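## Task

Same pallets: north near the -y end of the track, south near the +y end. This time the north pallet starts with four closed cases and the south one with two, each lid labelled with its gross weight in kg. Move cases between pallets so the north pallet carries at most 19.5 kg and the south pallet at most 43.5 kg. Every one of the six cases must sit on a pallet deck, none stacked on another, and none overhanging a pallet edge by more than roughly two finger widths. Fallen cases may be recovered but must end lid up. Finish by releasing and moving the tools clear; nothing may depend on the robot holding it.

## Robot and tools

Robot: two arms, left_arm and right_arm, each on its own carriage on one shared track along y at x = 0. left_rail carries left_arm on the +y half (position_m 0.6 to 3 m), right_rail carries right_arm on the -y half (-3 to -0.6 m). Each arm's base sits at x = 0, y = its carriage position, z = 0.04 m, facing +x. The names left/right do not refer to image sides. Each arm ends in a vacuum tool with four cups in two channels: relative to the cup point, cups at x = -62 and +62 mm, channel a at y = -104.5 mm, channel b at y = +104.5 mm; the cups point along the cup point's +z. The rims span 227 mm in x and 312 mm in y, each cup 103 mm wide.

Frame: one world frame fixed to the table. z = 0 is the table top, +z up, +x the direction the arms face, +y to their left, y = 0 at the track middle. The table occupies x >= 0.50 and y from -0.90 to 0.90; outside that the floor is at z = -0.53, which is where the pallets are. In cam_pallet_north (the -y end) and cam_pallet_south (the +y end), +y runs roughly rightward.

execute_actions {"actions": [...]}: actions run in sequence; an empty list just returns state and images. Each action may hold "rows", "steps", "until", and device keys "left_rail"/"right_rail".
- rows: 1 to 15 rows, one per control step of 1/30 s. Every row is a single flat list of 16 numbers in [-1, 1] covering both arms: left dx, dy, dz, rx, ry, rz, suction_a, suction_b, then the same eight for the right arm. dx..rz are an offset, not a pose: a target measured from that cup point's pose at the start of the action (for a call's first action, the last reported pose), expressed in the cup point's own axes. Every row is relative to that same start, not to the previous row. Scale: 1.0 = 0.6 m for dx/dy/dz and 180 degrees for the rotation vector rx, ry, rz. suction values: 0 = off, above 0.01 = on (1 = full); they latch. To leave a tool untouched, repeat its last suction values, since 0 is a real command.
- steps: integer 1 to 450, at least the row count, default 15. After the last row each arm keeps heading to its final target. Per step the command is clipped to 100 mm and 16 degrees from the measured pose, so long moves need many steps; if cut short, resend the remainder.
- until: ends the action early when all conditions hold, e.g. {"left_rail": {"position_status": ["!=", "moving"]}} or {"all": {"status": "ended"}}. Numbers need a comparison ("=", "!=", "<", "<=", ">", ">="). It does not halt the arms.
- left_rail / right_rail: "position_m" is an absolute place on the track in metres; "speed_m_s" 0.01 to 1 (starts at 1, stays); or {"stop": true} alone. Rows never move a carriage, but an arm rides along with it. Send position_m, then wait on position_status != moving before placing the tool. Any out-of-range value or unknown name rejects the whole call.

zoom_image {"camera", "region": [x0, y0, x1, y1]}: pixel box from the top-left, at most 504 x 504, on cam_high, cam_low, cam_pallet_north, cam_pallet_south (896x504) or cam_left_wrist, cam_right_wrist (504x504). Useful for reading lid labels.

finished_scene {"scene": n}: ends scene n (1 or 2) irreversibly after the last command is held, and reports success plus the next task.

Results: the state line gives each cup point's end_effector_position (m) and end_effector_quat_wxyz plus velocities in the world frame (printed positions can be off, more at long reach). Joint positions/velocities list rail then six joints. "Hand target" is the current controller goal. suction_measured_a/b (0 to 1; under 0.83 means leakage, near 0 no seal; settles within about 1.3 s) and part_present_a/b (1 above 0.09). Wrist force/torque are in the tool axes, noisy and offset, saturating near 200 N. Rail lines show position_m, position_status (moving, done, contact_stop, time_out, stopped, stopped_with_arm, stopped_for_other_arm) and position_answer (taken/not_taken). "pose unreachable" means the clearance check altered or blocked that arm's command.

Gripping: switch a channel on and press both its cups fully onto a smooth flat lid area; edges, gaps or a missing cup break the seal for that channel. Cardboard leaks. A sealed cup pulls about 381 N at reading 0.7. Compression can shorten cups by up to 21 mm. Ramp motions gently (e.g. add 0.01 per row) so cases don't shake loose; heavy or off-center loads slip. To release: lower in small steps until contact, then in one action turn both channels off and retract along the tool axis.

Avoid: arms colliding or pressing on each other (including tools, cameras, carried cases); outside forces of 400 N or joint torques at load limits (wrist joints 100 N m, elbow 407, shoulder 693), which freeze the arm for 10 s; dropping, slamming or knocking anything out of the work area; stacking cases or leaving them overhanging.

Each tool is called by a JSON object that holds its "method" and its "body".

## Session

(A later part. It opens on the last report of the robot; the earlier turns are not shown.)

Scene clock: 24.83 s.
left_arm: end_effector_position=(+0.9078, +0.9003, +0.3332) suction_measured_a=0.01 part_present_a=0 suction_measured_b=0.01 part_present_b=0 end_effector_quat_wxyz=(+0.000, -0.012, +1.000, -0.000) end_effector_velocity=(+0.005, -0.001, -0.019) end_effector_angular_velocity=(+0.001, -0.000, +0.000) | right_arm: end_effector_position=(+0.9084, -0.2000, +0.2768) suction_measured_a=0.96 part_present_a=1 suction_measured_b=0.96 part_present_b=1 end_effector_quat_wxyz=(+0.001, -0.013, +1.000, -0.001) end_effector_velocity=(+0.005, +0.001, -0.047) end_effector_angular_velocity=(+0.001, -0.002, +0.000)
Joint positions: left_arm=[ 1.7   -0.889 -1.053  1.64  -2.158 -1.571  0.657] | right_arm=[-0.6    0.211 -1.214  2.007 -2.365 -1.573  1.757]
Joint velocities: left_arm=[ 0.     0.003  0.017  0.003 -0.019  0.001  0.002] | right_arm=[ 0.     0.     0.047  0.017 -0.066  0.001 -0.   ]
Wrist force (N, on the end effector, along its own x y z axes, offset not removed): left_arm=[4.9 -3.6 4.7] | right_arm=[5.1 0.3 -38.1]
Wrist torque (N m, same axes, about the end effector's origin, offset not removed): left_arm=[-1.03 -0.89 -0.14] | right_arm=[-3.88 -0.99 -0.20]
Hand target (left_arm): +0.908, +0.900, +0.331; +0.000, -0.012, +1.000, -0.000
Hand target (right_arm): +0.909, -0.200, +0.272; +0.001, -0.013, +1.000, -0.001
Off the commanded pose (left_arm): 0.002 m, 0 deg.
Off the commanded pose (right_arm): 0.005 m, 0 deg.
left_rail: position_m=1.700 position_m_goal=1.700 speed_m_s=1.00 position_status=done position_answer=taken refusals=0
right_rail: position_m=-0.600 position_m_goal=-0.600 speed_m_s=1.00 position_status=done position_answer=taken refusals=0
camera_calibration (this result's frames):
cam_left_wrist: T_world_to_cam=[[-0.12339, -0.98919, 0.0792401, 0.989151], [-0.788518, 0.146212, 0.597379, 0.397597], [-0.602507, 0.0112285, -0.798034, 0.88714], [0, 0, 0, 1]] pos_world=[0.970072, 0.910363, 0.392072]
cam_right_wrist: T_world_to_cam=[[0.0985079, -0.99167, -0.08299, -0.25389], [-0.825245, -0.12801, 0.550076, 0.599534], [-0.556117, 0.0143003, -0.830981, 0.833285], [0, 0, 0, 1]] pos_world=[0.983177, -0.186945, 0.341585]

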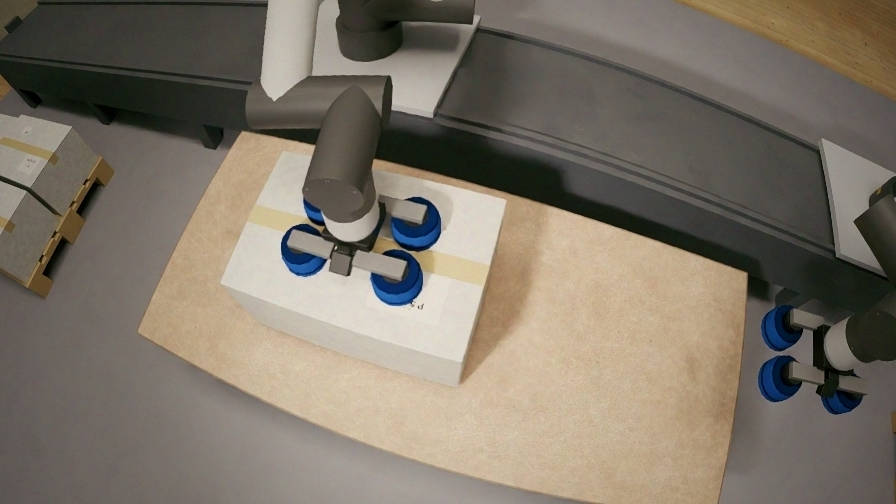

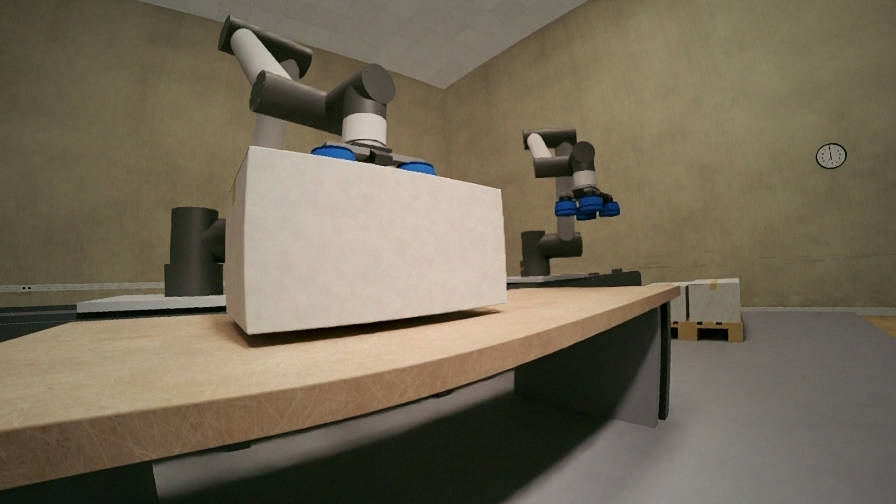

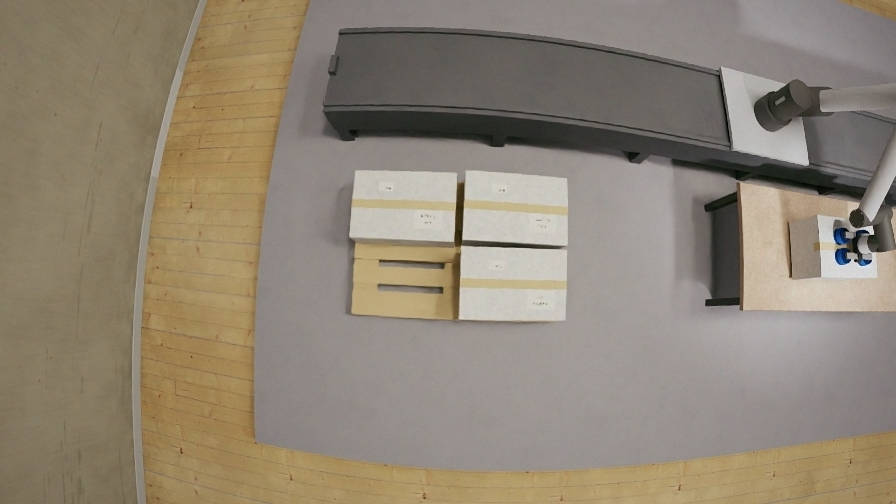

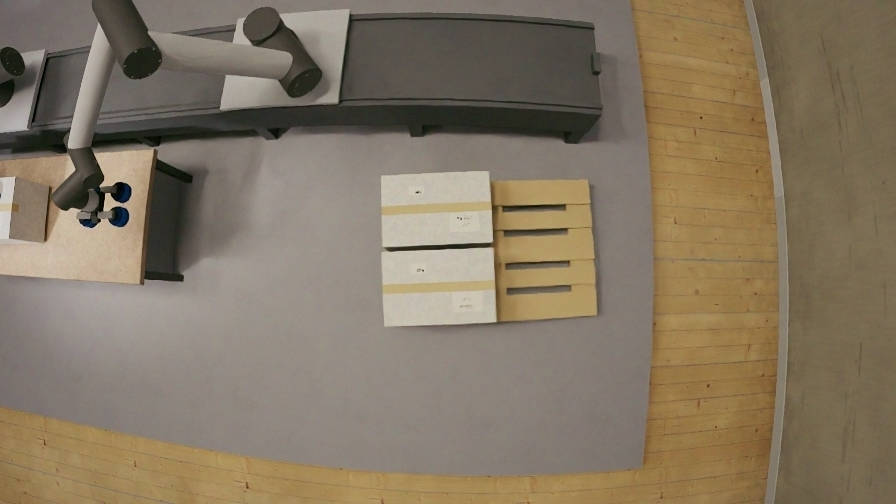

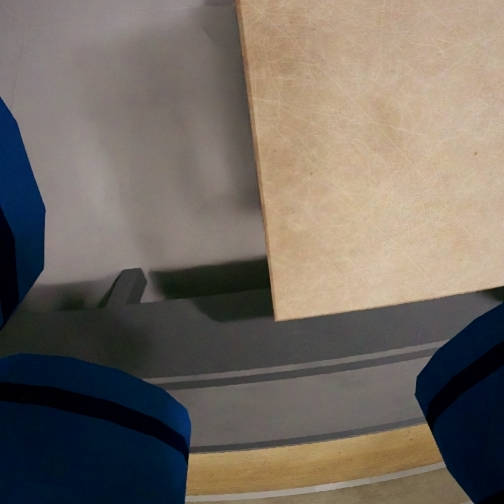

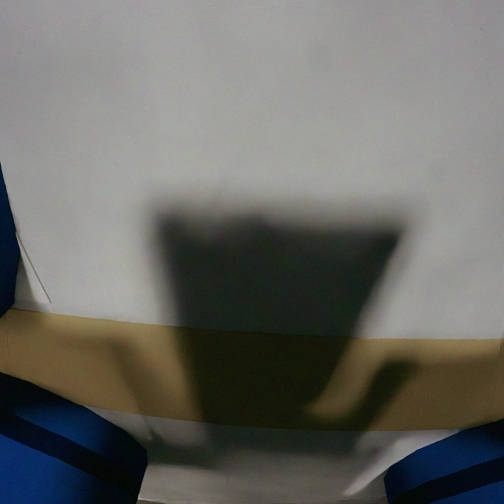

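{"method": "execute_actions", "body": {"actions": [{"rows":[[0,0,0.003,0,0,0,0,0,0,0,0.014,0,0,0,1,1],[0,0,0.003,0,0,0,0,0,0,0,0.019,0,0,0,1,1],[0,0,0.003,0,0,0,0,0,0,0,0.023,0,0,0,1,1],[0,0,0.003,0,0,0,0,0,0,0,0.026,0,0,0,1,1]],"steps":4}]}}

Scene clock: 26.57 s.
left_arm: end_effector_position=(+0.9082, +0.9004, +0.3309) suction_measured_a=0.01 part_present_a=0 suction_measured_b=0.01 part_present_b=0 end_effector_quat_wxyz=(+0.000, -0.012, +1.000, -0.000) end_effector_velocity=(-0.001, +0.002, +0.000) end_effector_angular_velocity=(+0.000, +0.000, +0.000) | right_arm: end_effector_position=(+0.9087, -0.1999, +0.2692) suction_measured_a=0.96 part_present_a=1 suction_measured_b=0.96 part_present_b=1 end_effector_quat_wxyz=(+0.001, -0.013, +1.000, -0.001) end_effector_velocity=(-0.004, -0.001, -0.047) end_effector_angular_velocity=(-0.001, +0.004, +0.000)
Joint positions: left_arm=[ 1.7   -0.889 -1.051  1.64  -2.161 -1.571  0.657] | right_arm=[-0.6    0.211 -1.207  2.01  -2.376 -1.573  1.757]
Joint velocities: left_arm=[ 0.     0.    -0.002  0.003 -0.    -0.    -0.   ] | right_arm=[ 0.    -0.     0.04   0.027 -0.063 -0.    -0.   ]
Wrist force (N, on the end effector, along its own x y z axes, offset not removed): left_arm=[0.5 -5.3 4.6] | right_arm=[3.4 -0.3 -48.3]
Wrist torque (N m, same axes, about the end effector's origin, offset not removed): left_arm=[-1.24 -0.26 -0.06] | right_arm=[-3.57 -0.59 -0.19]
Hand target (left_arm): +0.908, +0.900, +0.331; +0.000, -0.012, +1.000, -0.000
Hand target (right_arm): +0.908, -0.200, +0.261; +0.001, -0.013, +1.000, -0.001
Off the commanded pose (left_arm): 0.001 m, 0 deg.
Off the commanded pose (right_arm): 0.008 m, 0 deg.
left_rail: position_m=1.700 position_m_goal=1.700 speed_m_s=1.00 position_status=done position_answer=taken refusals=0
right_rail: position_m=-0.600 position_m_goal=-0.600 speed_m_s=1.00 position_status=done position_answer=taken refusals=0
camera_calibration (this result's frames):
cam_left_wrist: T_world_to_cam=[[-0.123335, -0.989219, 0.0789551, 0.989568], [-0.788465, 0.145995, 0.597501, 0.399372], [-0.602587, 0.0114396, -0.797971, 0.885469], [0, 0, 0, 1]] pos_world=[0.970511, 0.910463, 0.389822]
cam_right_wrist: T_world_to_cam=[[0.0985373, -0.99166, -0.083074, -0.254469], [-0.825336, -0.128079, 0.549924, 0.604119], [-0.555977, 0.014376, -0.831073, 0.827038], [0, 0, 0, 1]] pos_world=[0.983491, -0.186861, 0.33397]

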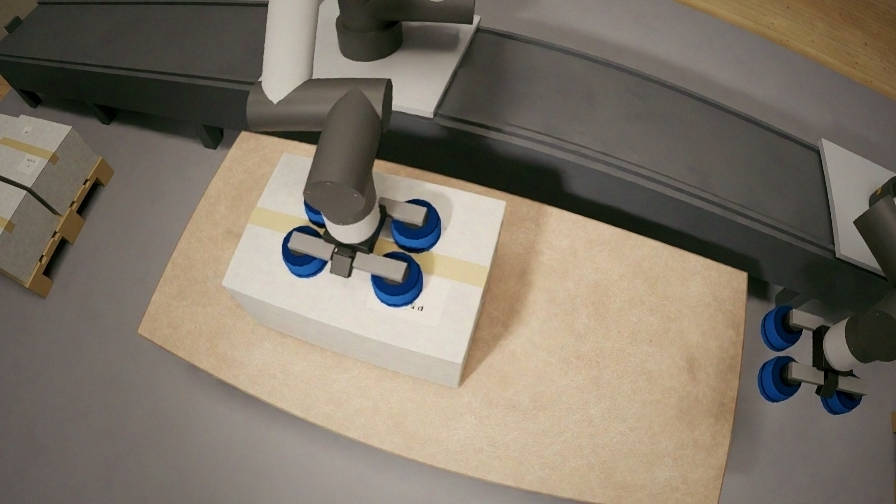

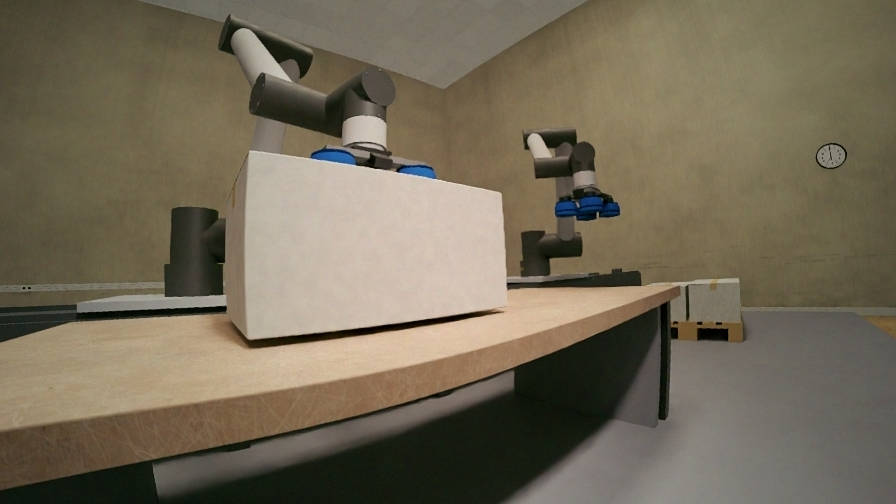

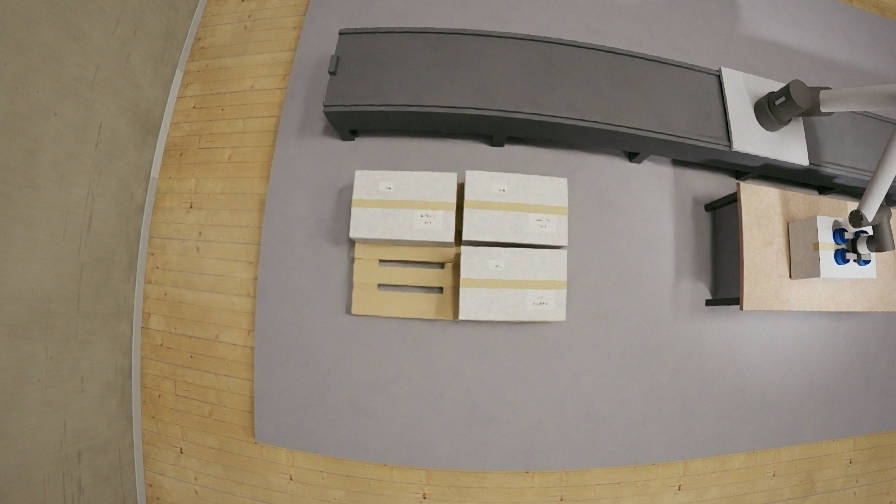

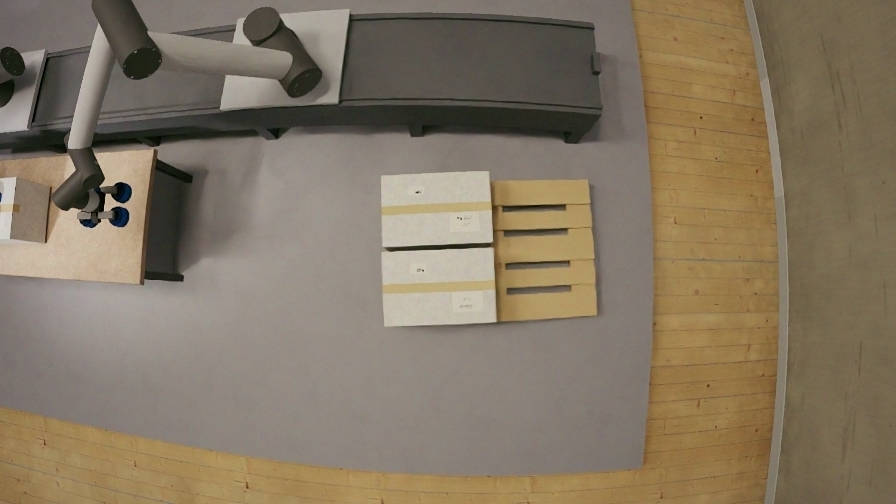

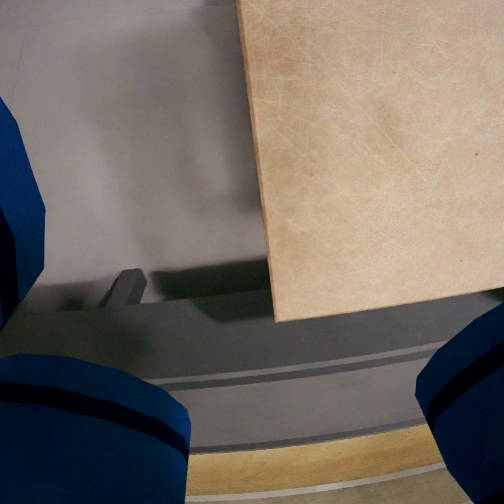

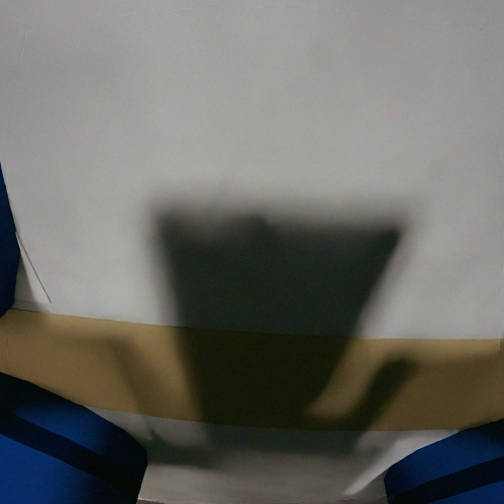

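{"method": "execute_actions", "body": {"actions": [{"rows":[[0,0,0,0,0,0,0,0,0,0,0.017,0,0,0,1,1]],"steps":6}]}}

{"method": "zoom_image", "body": {"camera": "cam_low", "region": [180, 290, 380, 370]}}

Scene clock: 27.27 s.
left_arm: end_effector_position=(+0.9079, +0.9003, +0.3311) suction_measured_a=0.01 part_present_a=0 suction_measured_b=0.01 part_present_b=0 end_effector_quat_wxyz=(+0.000, -0.012, +1.000, -0.000) end_effector_velocity=(+0.000, -0.000, -0.001) end_effector_angular_velocity=(+0.000, +0.000, +0.000) | right_arm: end_effector_position=(+0.9086, -0.1999, +0.2597) suction_measured_a=0.96 part_present_a=1 suction_measured_b=0.96 part_present_b=1 end_effector_quat_wxyz=(+0.001, -0.013, +1.000, -0.001) end_effector_velocity=(+0.001, +0.000, -0.007) end_effector_angular_velocity=(+0.000, -0.000, +0.000)
Joint positions: left_arm=[ 1.7   -0.889 -1.051  1.641 -2.161 -1.571  0.657] | right_arm=[-0.6    0.211 -1.198  2.015 -2.39  -1.573  1.757]
Joint velocities: left_arm=[ 0.    -0.     0.001 -0.001 -0.     0.    -0.   ] | right_arm=[ 0.    -0.     0.007  0.002 -0.009  0.    -0.   ]
Wrist force (N, on the end effector, along its own x y z axes, offset not removed): left_arm=[0.6 -3.7 0.2] | right_arm=[5.0 -0.3 -43.7]
Wrist torque (N m, same axes, about the end effector's origin, offset not removed): left_arm=[-1.08 -0.08 -0.03] | right_arm=[-3.72 -1.01 -0.18]
Hand target (left_arm): +0.908, +0.900, +0.331; +0.000, -0.012, +1.000, -0.000
Hand target (right_arm): +0.909, -0.200, +0.259; +0.001, -0.013, +1.000, -0.001
Off the commanded pose (left_arm): 0.000 m, 0 deg.
Off the commanded pose (right_arm): 0.001 m, 0 deg.
left_rail: position_m=1.700 position_m_goal=1.700 speed_m_s=1.00 position_status=done position_answer=taken refusals=0
right_rail: position_m=-0.600 position_m_goal=-0.600 speed_m_s=1.00 position_status=done position_answer=taken refusals=0
camera_calibration (this result's frames):
cam_left_wrist: T_world_to_cam=[[-0.123307, -0.989216, 0.0790419, 0.989413], [-0.788518, 0.146026, 0.597425, 0.399044], [-0.602524, 0.0113407, -0.79802, 0.885514], [0, 0, 0, 1]] pos_world=[0.970198, 0.91043, 0.390054]
cam_right_wrist: T_world_to_cam=[[0.0985436, -0.99166, -0.0830627, -0.255283], [-0.825279, -0.128079, 0.550009, 0.609193], [-0.55606, 0.0143501, -0.831018, 0.81911], [0, 0, 0, 1]] pos_world=[0.983385, -0.186883, 0.32443]

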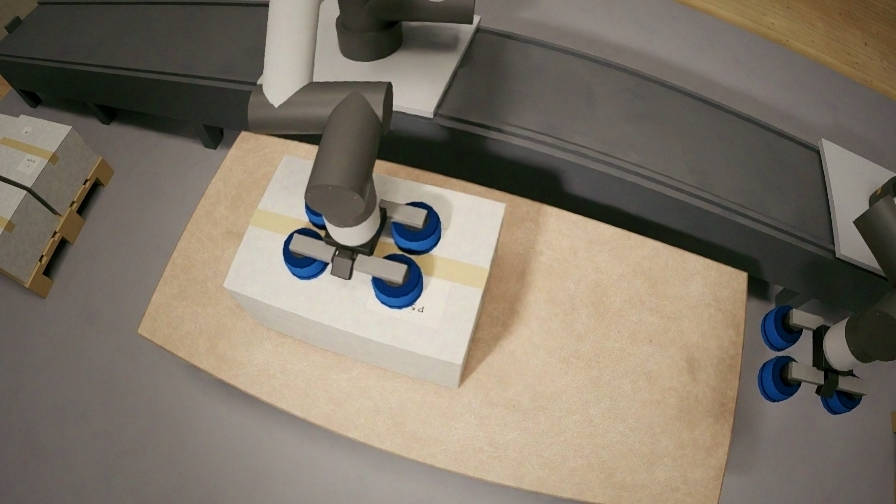

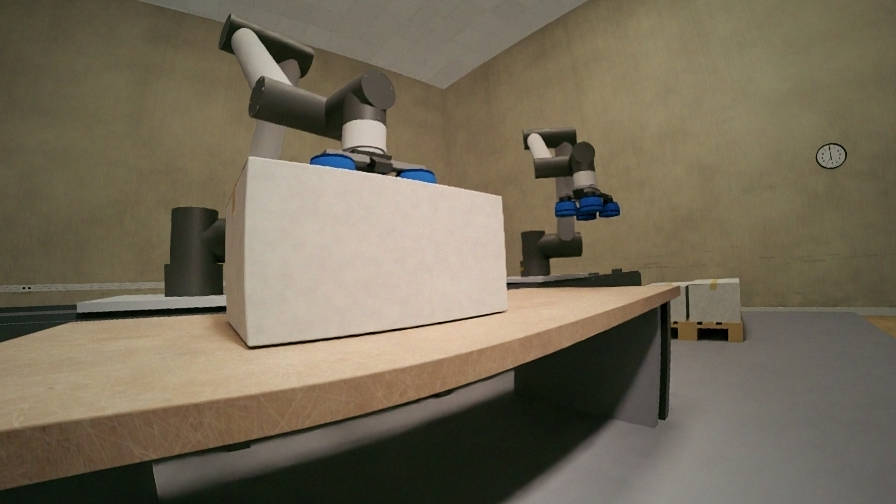

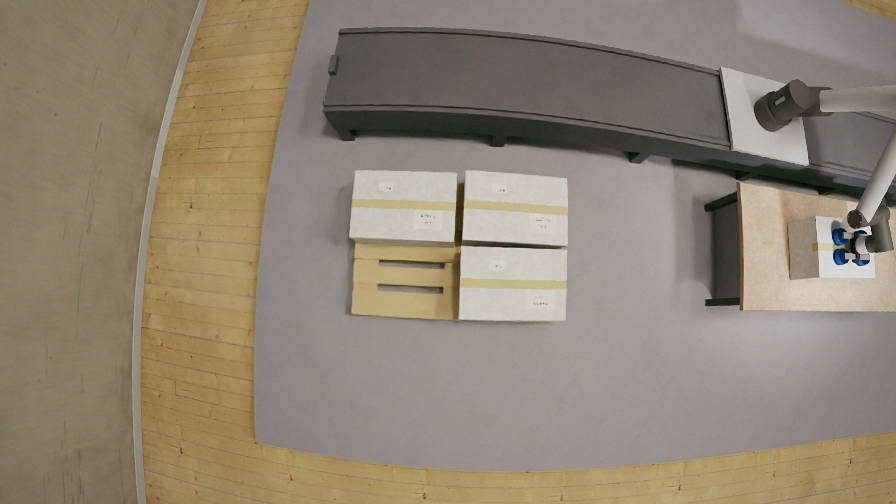

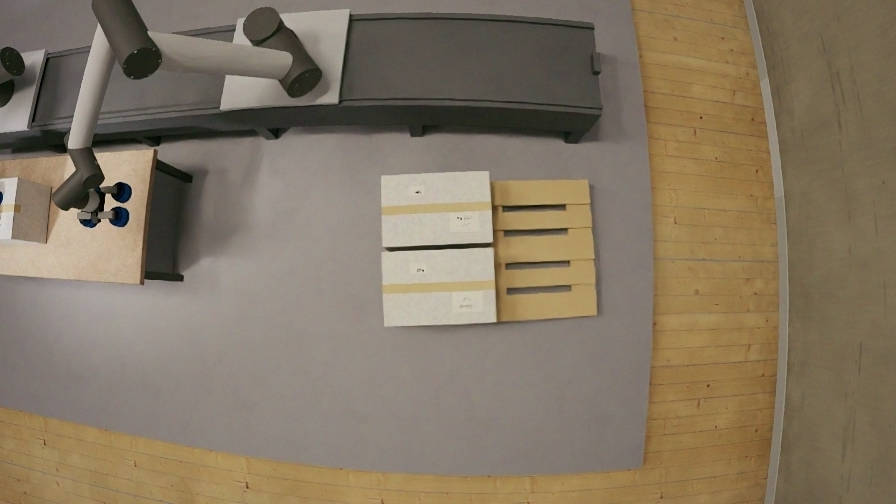

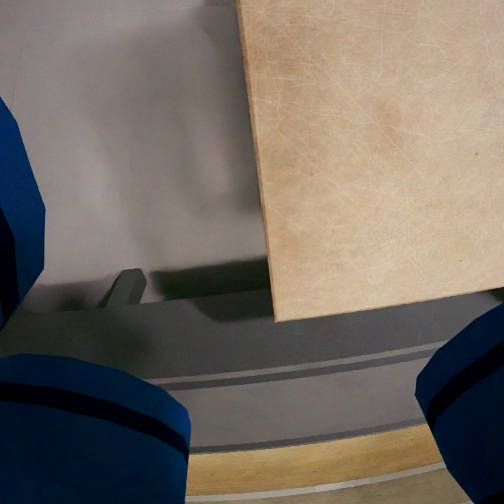

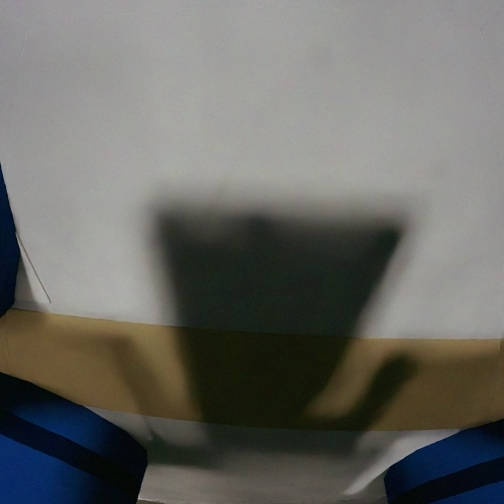

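Region (180, 290, 380, 370) of cam_low's 896x504 image, scaled by 2.520, with more detail than that image has; it fills the top 202 rows of this view, and the rest is white.

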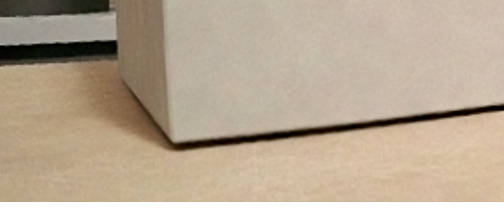

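{"method": "execute_actions", "body": {"actions": [{"rows":[[0,0,0,0,0,0,0,0,0,0,0.0037,0,0,0,1,1]],"steps":6}]}}

{"method": "zoom_image", "body": {"camera": "cam_low", "region": [180, 290, 380, 370]}}

Scene clock: 28.00 s.
left_arm: end_effector_position=(+0.9081, +0.9003, +0.3310) suction_measured_a=0.01 part_present_a=0 suction_measured_b=0.01 part_present_b=0 end_effector_quat_wxyz=(+0.000, -0.012, +1.000, -0.000) end_effector_velocity=(-0.000, +0.000, +0.000) end_effector_angular_velocity=(+0.000, +0.000, +0.000) | right_arm: end_effector_position=(+0.9087, -0.1999, +0.2579) suction_measured_a=0.96 part_present_a=1 suction_measured_b=0.96 part_present_b=1 end_effector_quat_wxyz=(+0.001, -0.013, +1.000, -0.001) end_effector_velocity=(-0.000, -0.000, -0.004) end_effector_angular_velocity=(-0.000, +0.001, -0.000)
Joint positions: left_arm=[ 1.7   -0.889 -1.051  1.64  -2.161 -1.571  0.657] | right_arm=[-0.6    0.211 -1.196  2.016 -2.392 -1.573  1.757]
Joint velocities: left_arm=[ 0.  0. -0.  0.  0. -0. -0.] | right_arm=[ 0.    -0.     0.004  0.002 -0.006  0.    -0.   ]
Wrist force (N, on the end effector, along its own x y z axes, offset not removed): left_arm=[-0.3 -0.4 2.0] | right_arm=[0.7 0.4 -44.5]
Wrist torque (N m, same axes, about the end effector's origin, offset not removed): left_arm=[-0.74 -0.20 -0.07] | right_arm=[-3.53 -0.37 -0.11]
Hand target (left_arm): +0.908, +0.900, +0.331; +0.000, -0.012, +1.000, -0.000
Hand target (right_arm): +0.909, -0.200, +0.257; +0.001, -0.013, +1.000, -0.001
Off the commanded pose (left_arm): 0.000 m, 0 deg.
Off the commanded pose (right_arm): 0.000 m, 0 deg.
left_rail: position_m=1.700 position_m_goal=1.700 speed_m_s=1.00 position_status=done position_answer=taken refusals=0
right_rail: position_m=-0.600 position_m_goal=-0.600 speed_m_s=1.00 position_status=done position_answer=taken refusals=0
camera_calibration (this result's frames):
cam_left_wrist: T_world_to_cam=[[-0.1234, -0.989207, 0.0790041, 0.989538], [-0.788483, 0.146077, 0.597458, 0.399256], [-0.60255, 0.0114328, -0.797999, 0.885457], [0, 0, 0, 1]] pos_world=[0.970448, 0.910412, 0.389878]
cam_right_wrist: T_world_to_cam=[[0.0985413, -0.99166, -0.0830637, -0.255428], [-0.825286, -0.128078, 0.55, 0.610207], [-0.556051, 0.0143536, -0.831024, 0.817645], [0, 0, 0, 1]] pos_world=[0.983417, -0.18688, 0.322652]

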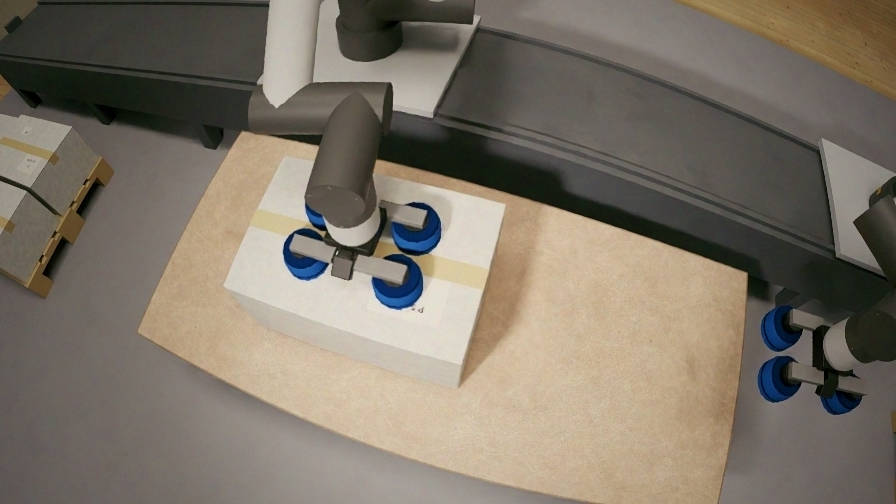

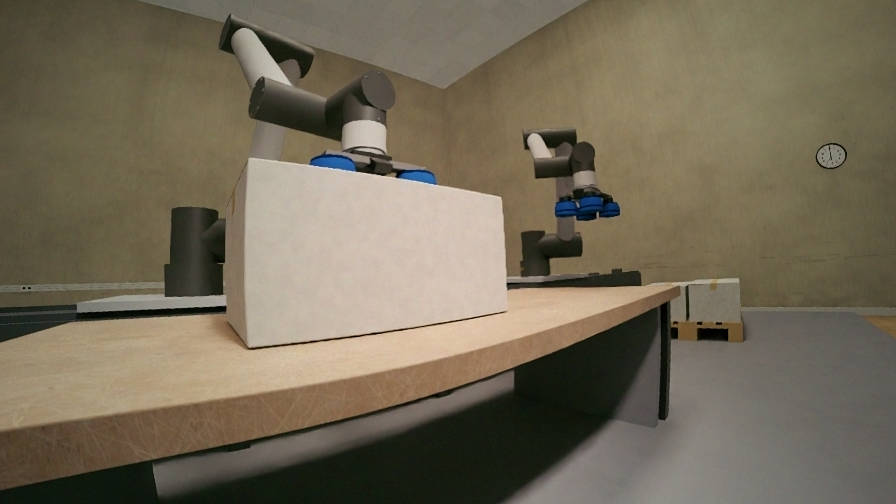

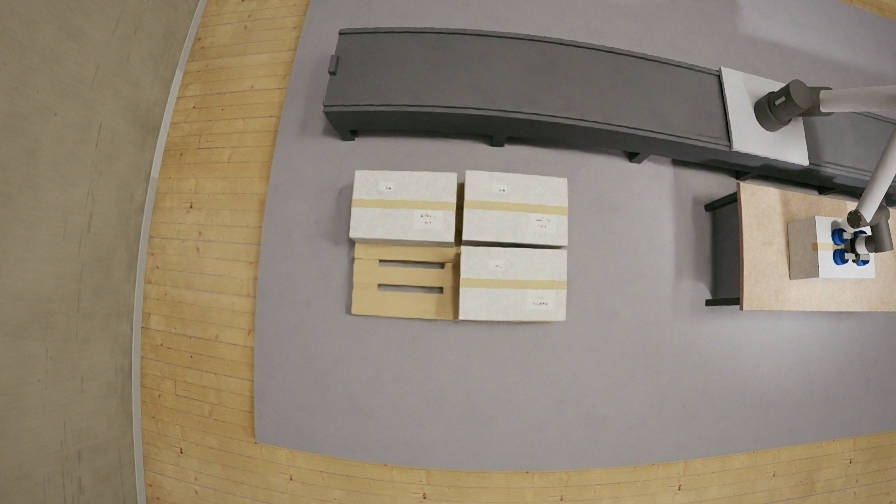

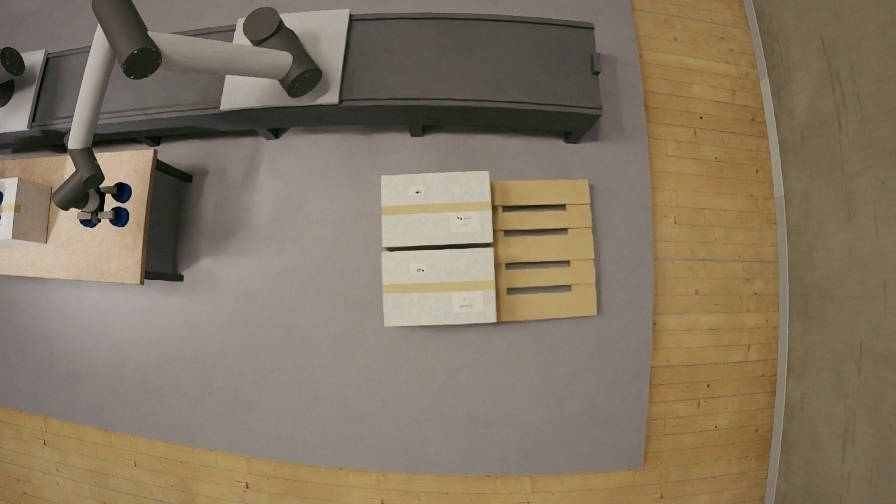

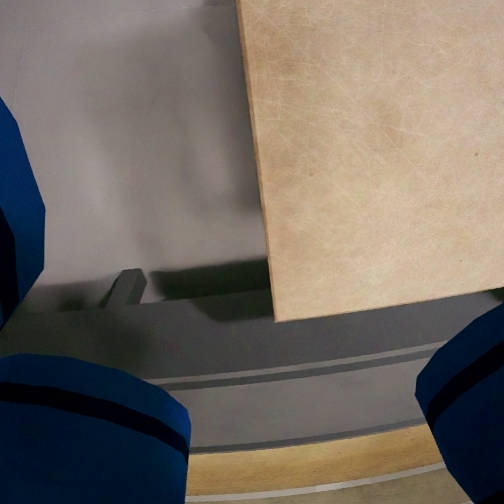

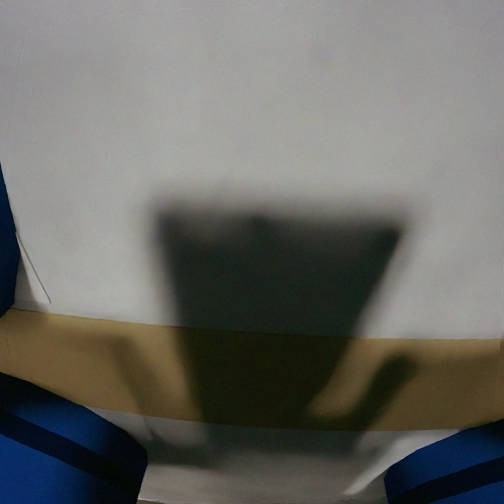

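Region (180, 290, 380, 370) of cam_low's 896x504 image, scaled by 2.520, with more detail than that image has; it fills the top 202 rows of this view, and the rest is white.

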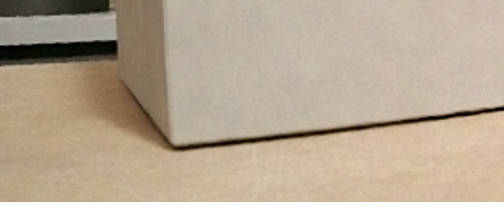

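{"method": "execute_actions", "body": {"actions": [{"rows":[[0,0,0,0,0,0,0,0,0,0,-0.008,0,0,0,0,0],[0,0,0,0,0,0,0,0,0,0,-0.016,0,0,0,0,0],[0,0,0,0,0,0,0,0,0,0,-0.024,0,0,0,0,0],[0,0,0,0,0,0,0,0,0,0,-0.032,0,0,0,0,0],[0,0,0,0,0,0,0,0,0,0,-0.04,0,0,0,0,0],[0,0,0,0,0,0,0,0,0,0,-0.05,0,0,0,0,0],[0,0,0,0,0,0,0,0,0,0,-0.065,0,0,0,0,0],[0,0,0,0,0,0,0,0,0,0,-0.085,0,0,0,0,0],[0,0,0,0,0,0,0,0,0,0,-0.105,0,0,0,0,0],[0,0,0,0,0,0,0,0,0,0,-0.125,0,0,0,0,0]],"steps":13},{"right_rail":{"position_m":-3.0},"steps":6},{"left_rail":{"position_m":0.6},"steps":2}]}}

Scene clock: 30.37 s.
left_arm: end_effector_position=(+0.9080, +0.8997, +0.3310) suction_measured_a=0.01 part_present_a=0 suction_measured_b=0.01 part_present_b=0 end_effector_quat_wxyz=(+0.000, -0.012, +1.000, -0.000) end_effector_velocity=(+0.002, -0.036, +0.000) end_effector_angular_velocity=(-0.000, -0.000, +0.002) | right_arm: end_effector_position=(+0.9085, -0.2492, +0.3310) suction_measured_a=0.00 part_present_a=0 suction_measured_b=0.00 part_present_b=0 end_effector_quat_wxyz=(+0.001, -0.013, +1.000, -0.001) end_effector_velocity=(-0.000, -0.443, +0.016) end_effector_angular_velocity=(-0.000, +0.002, +0.000)
Joint positions: left_arm=[ 1.699 -0.889 -1.051  1.64  -2.161 -1.571  0.657] | right_arm=[-0.649  0.212 -1.261  1.977 -2.288 -1.573  1.757]
Joint velocities: left_arm=[-0.039  0.002 -0.    -0.    -0.     0.     0.   ] | right_arm=[-0.443  0.    -0.013 -0.011  0.026 -0.     0.   ]
Wrist force (N, on the end effector, along its own x y z axes, offset not removed): left_arm=[-3.8 -3.2 11.9] | right_arm=[5.2 6.7 -2.4]
Wrist torque (N m, same axes, about the end effector's origin, offset not removed): left_arm=[-1.23 0.42 -0.17] | right_arm=[0.56 -0.42 -0.16]
Hand target (left_arm): +0.908, +0.894, +0.331; +0.000, -0.012, +1.000, -0.000
Hand target (right_arm): +0.909, -0.280, +0.333; +0.001, -0.013, +1.000, -0.001
Off the commanded pose (left_arm): 0.000 m, 0 deg.
Off the commanded pose (right_arm): 0.002 m, 0 deg.
left_rail: position_m=1.699 position_m_goal=0.600 speed_m_s=1.00 position_status=moving position_answer=taken refusals=0
right_rail: position_m=-0.649 position_m_goal=-3.000 speed_m_s=1.00 position_status=moving position_answer=taken refusals=0
camera_calibration (this result's frames):
cam_left_wrist: T_world_to_cam=[[-0.123492, -0.989193, 0.0790377, 0.988908], [-0.788488, 0.146171, 0.597428, 0.399159], [-0.602525, 0.0114575, -0.798018, 0.885427], [0, 0, 0, 1]] pos_world=[0.970346, 0.909731, 0.389956]
cam_right_wrist: T_world_to_cam=[[0.0985444, -0.991662, -0.0830339, -0.298253], [-0.825294, -0.128064, 0.549991, 0.56359], [-0.556039, 0.0143289, -0.831033, 0.878992], [0, 0, 0, 1]] pos_world=[0.983272, -0.236185, 0.395737]

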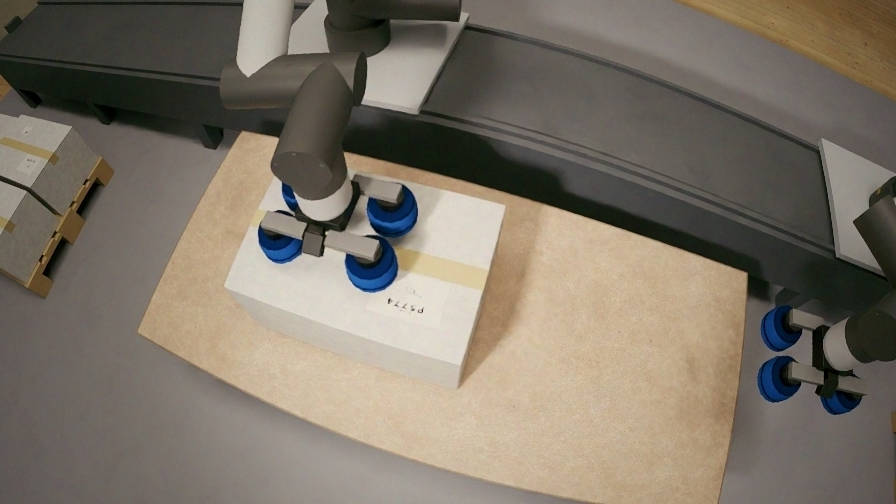

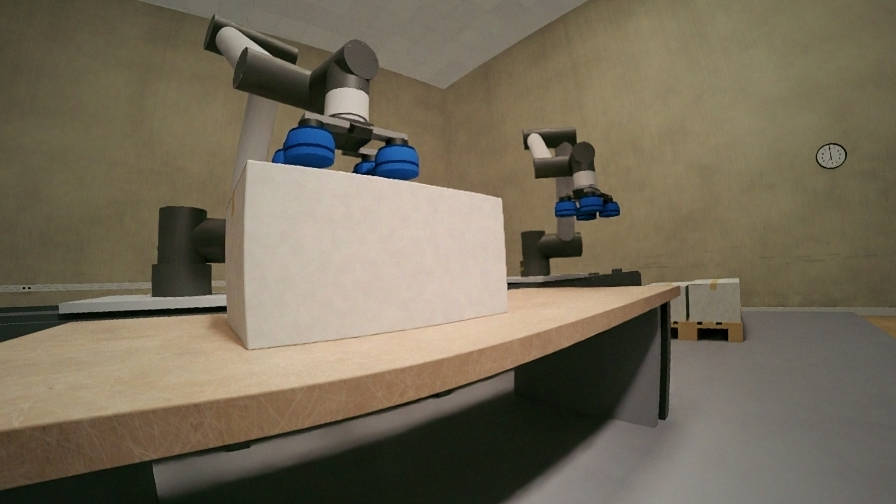

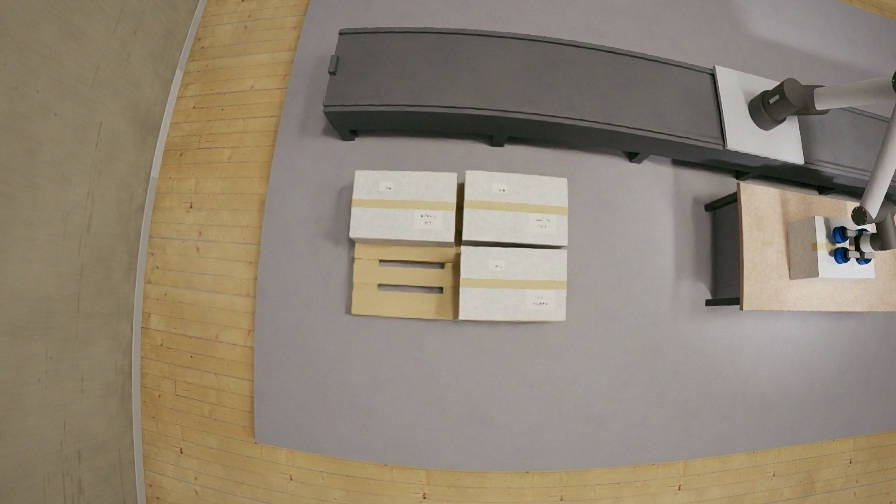

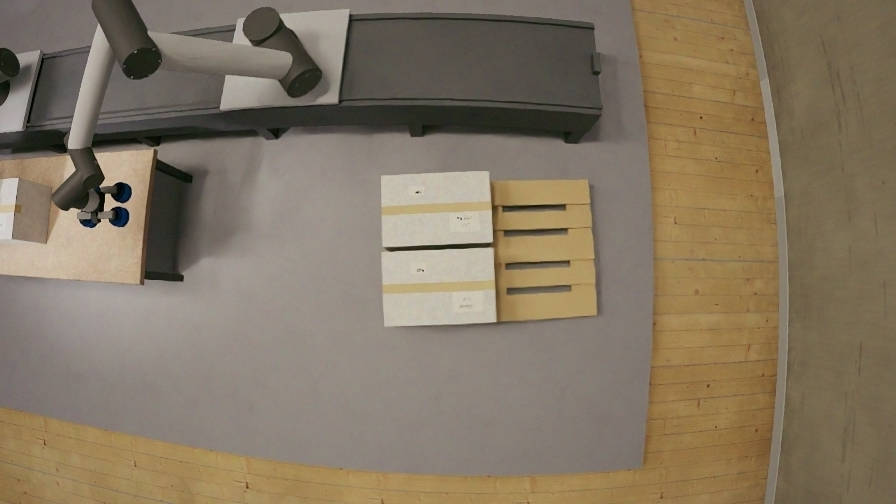

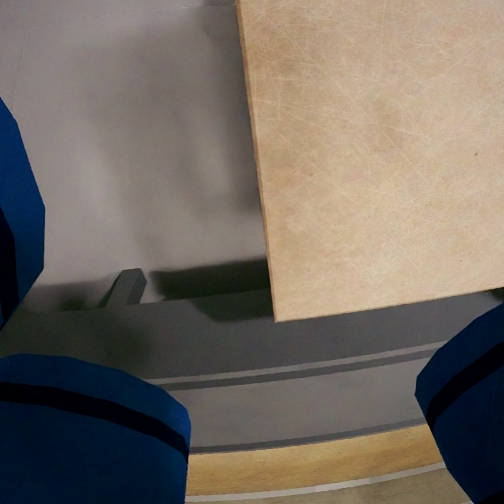

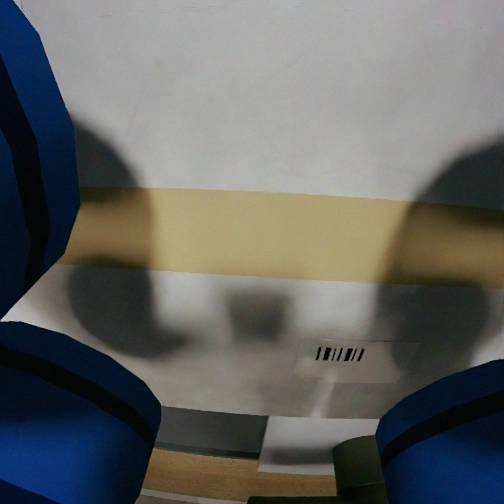

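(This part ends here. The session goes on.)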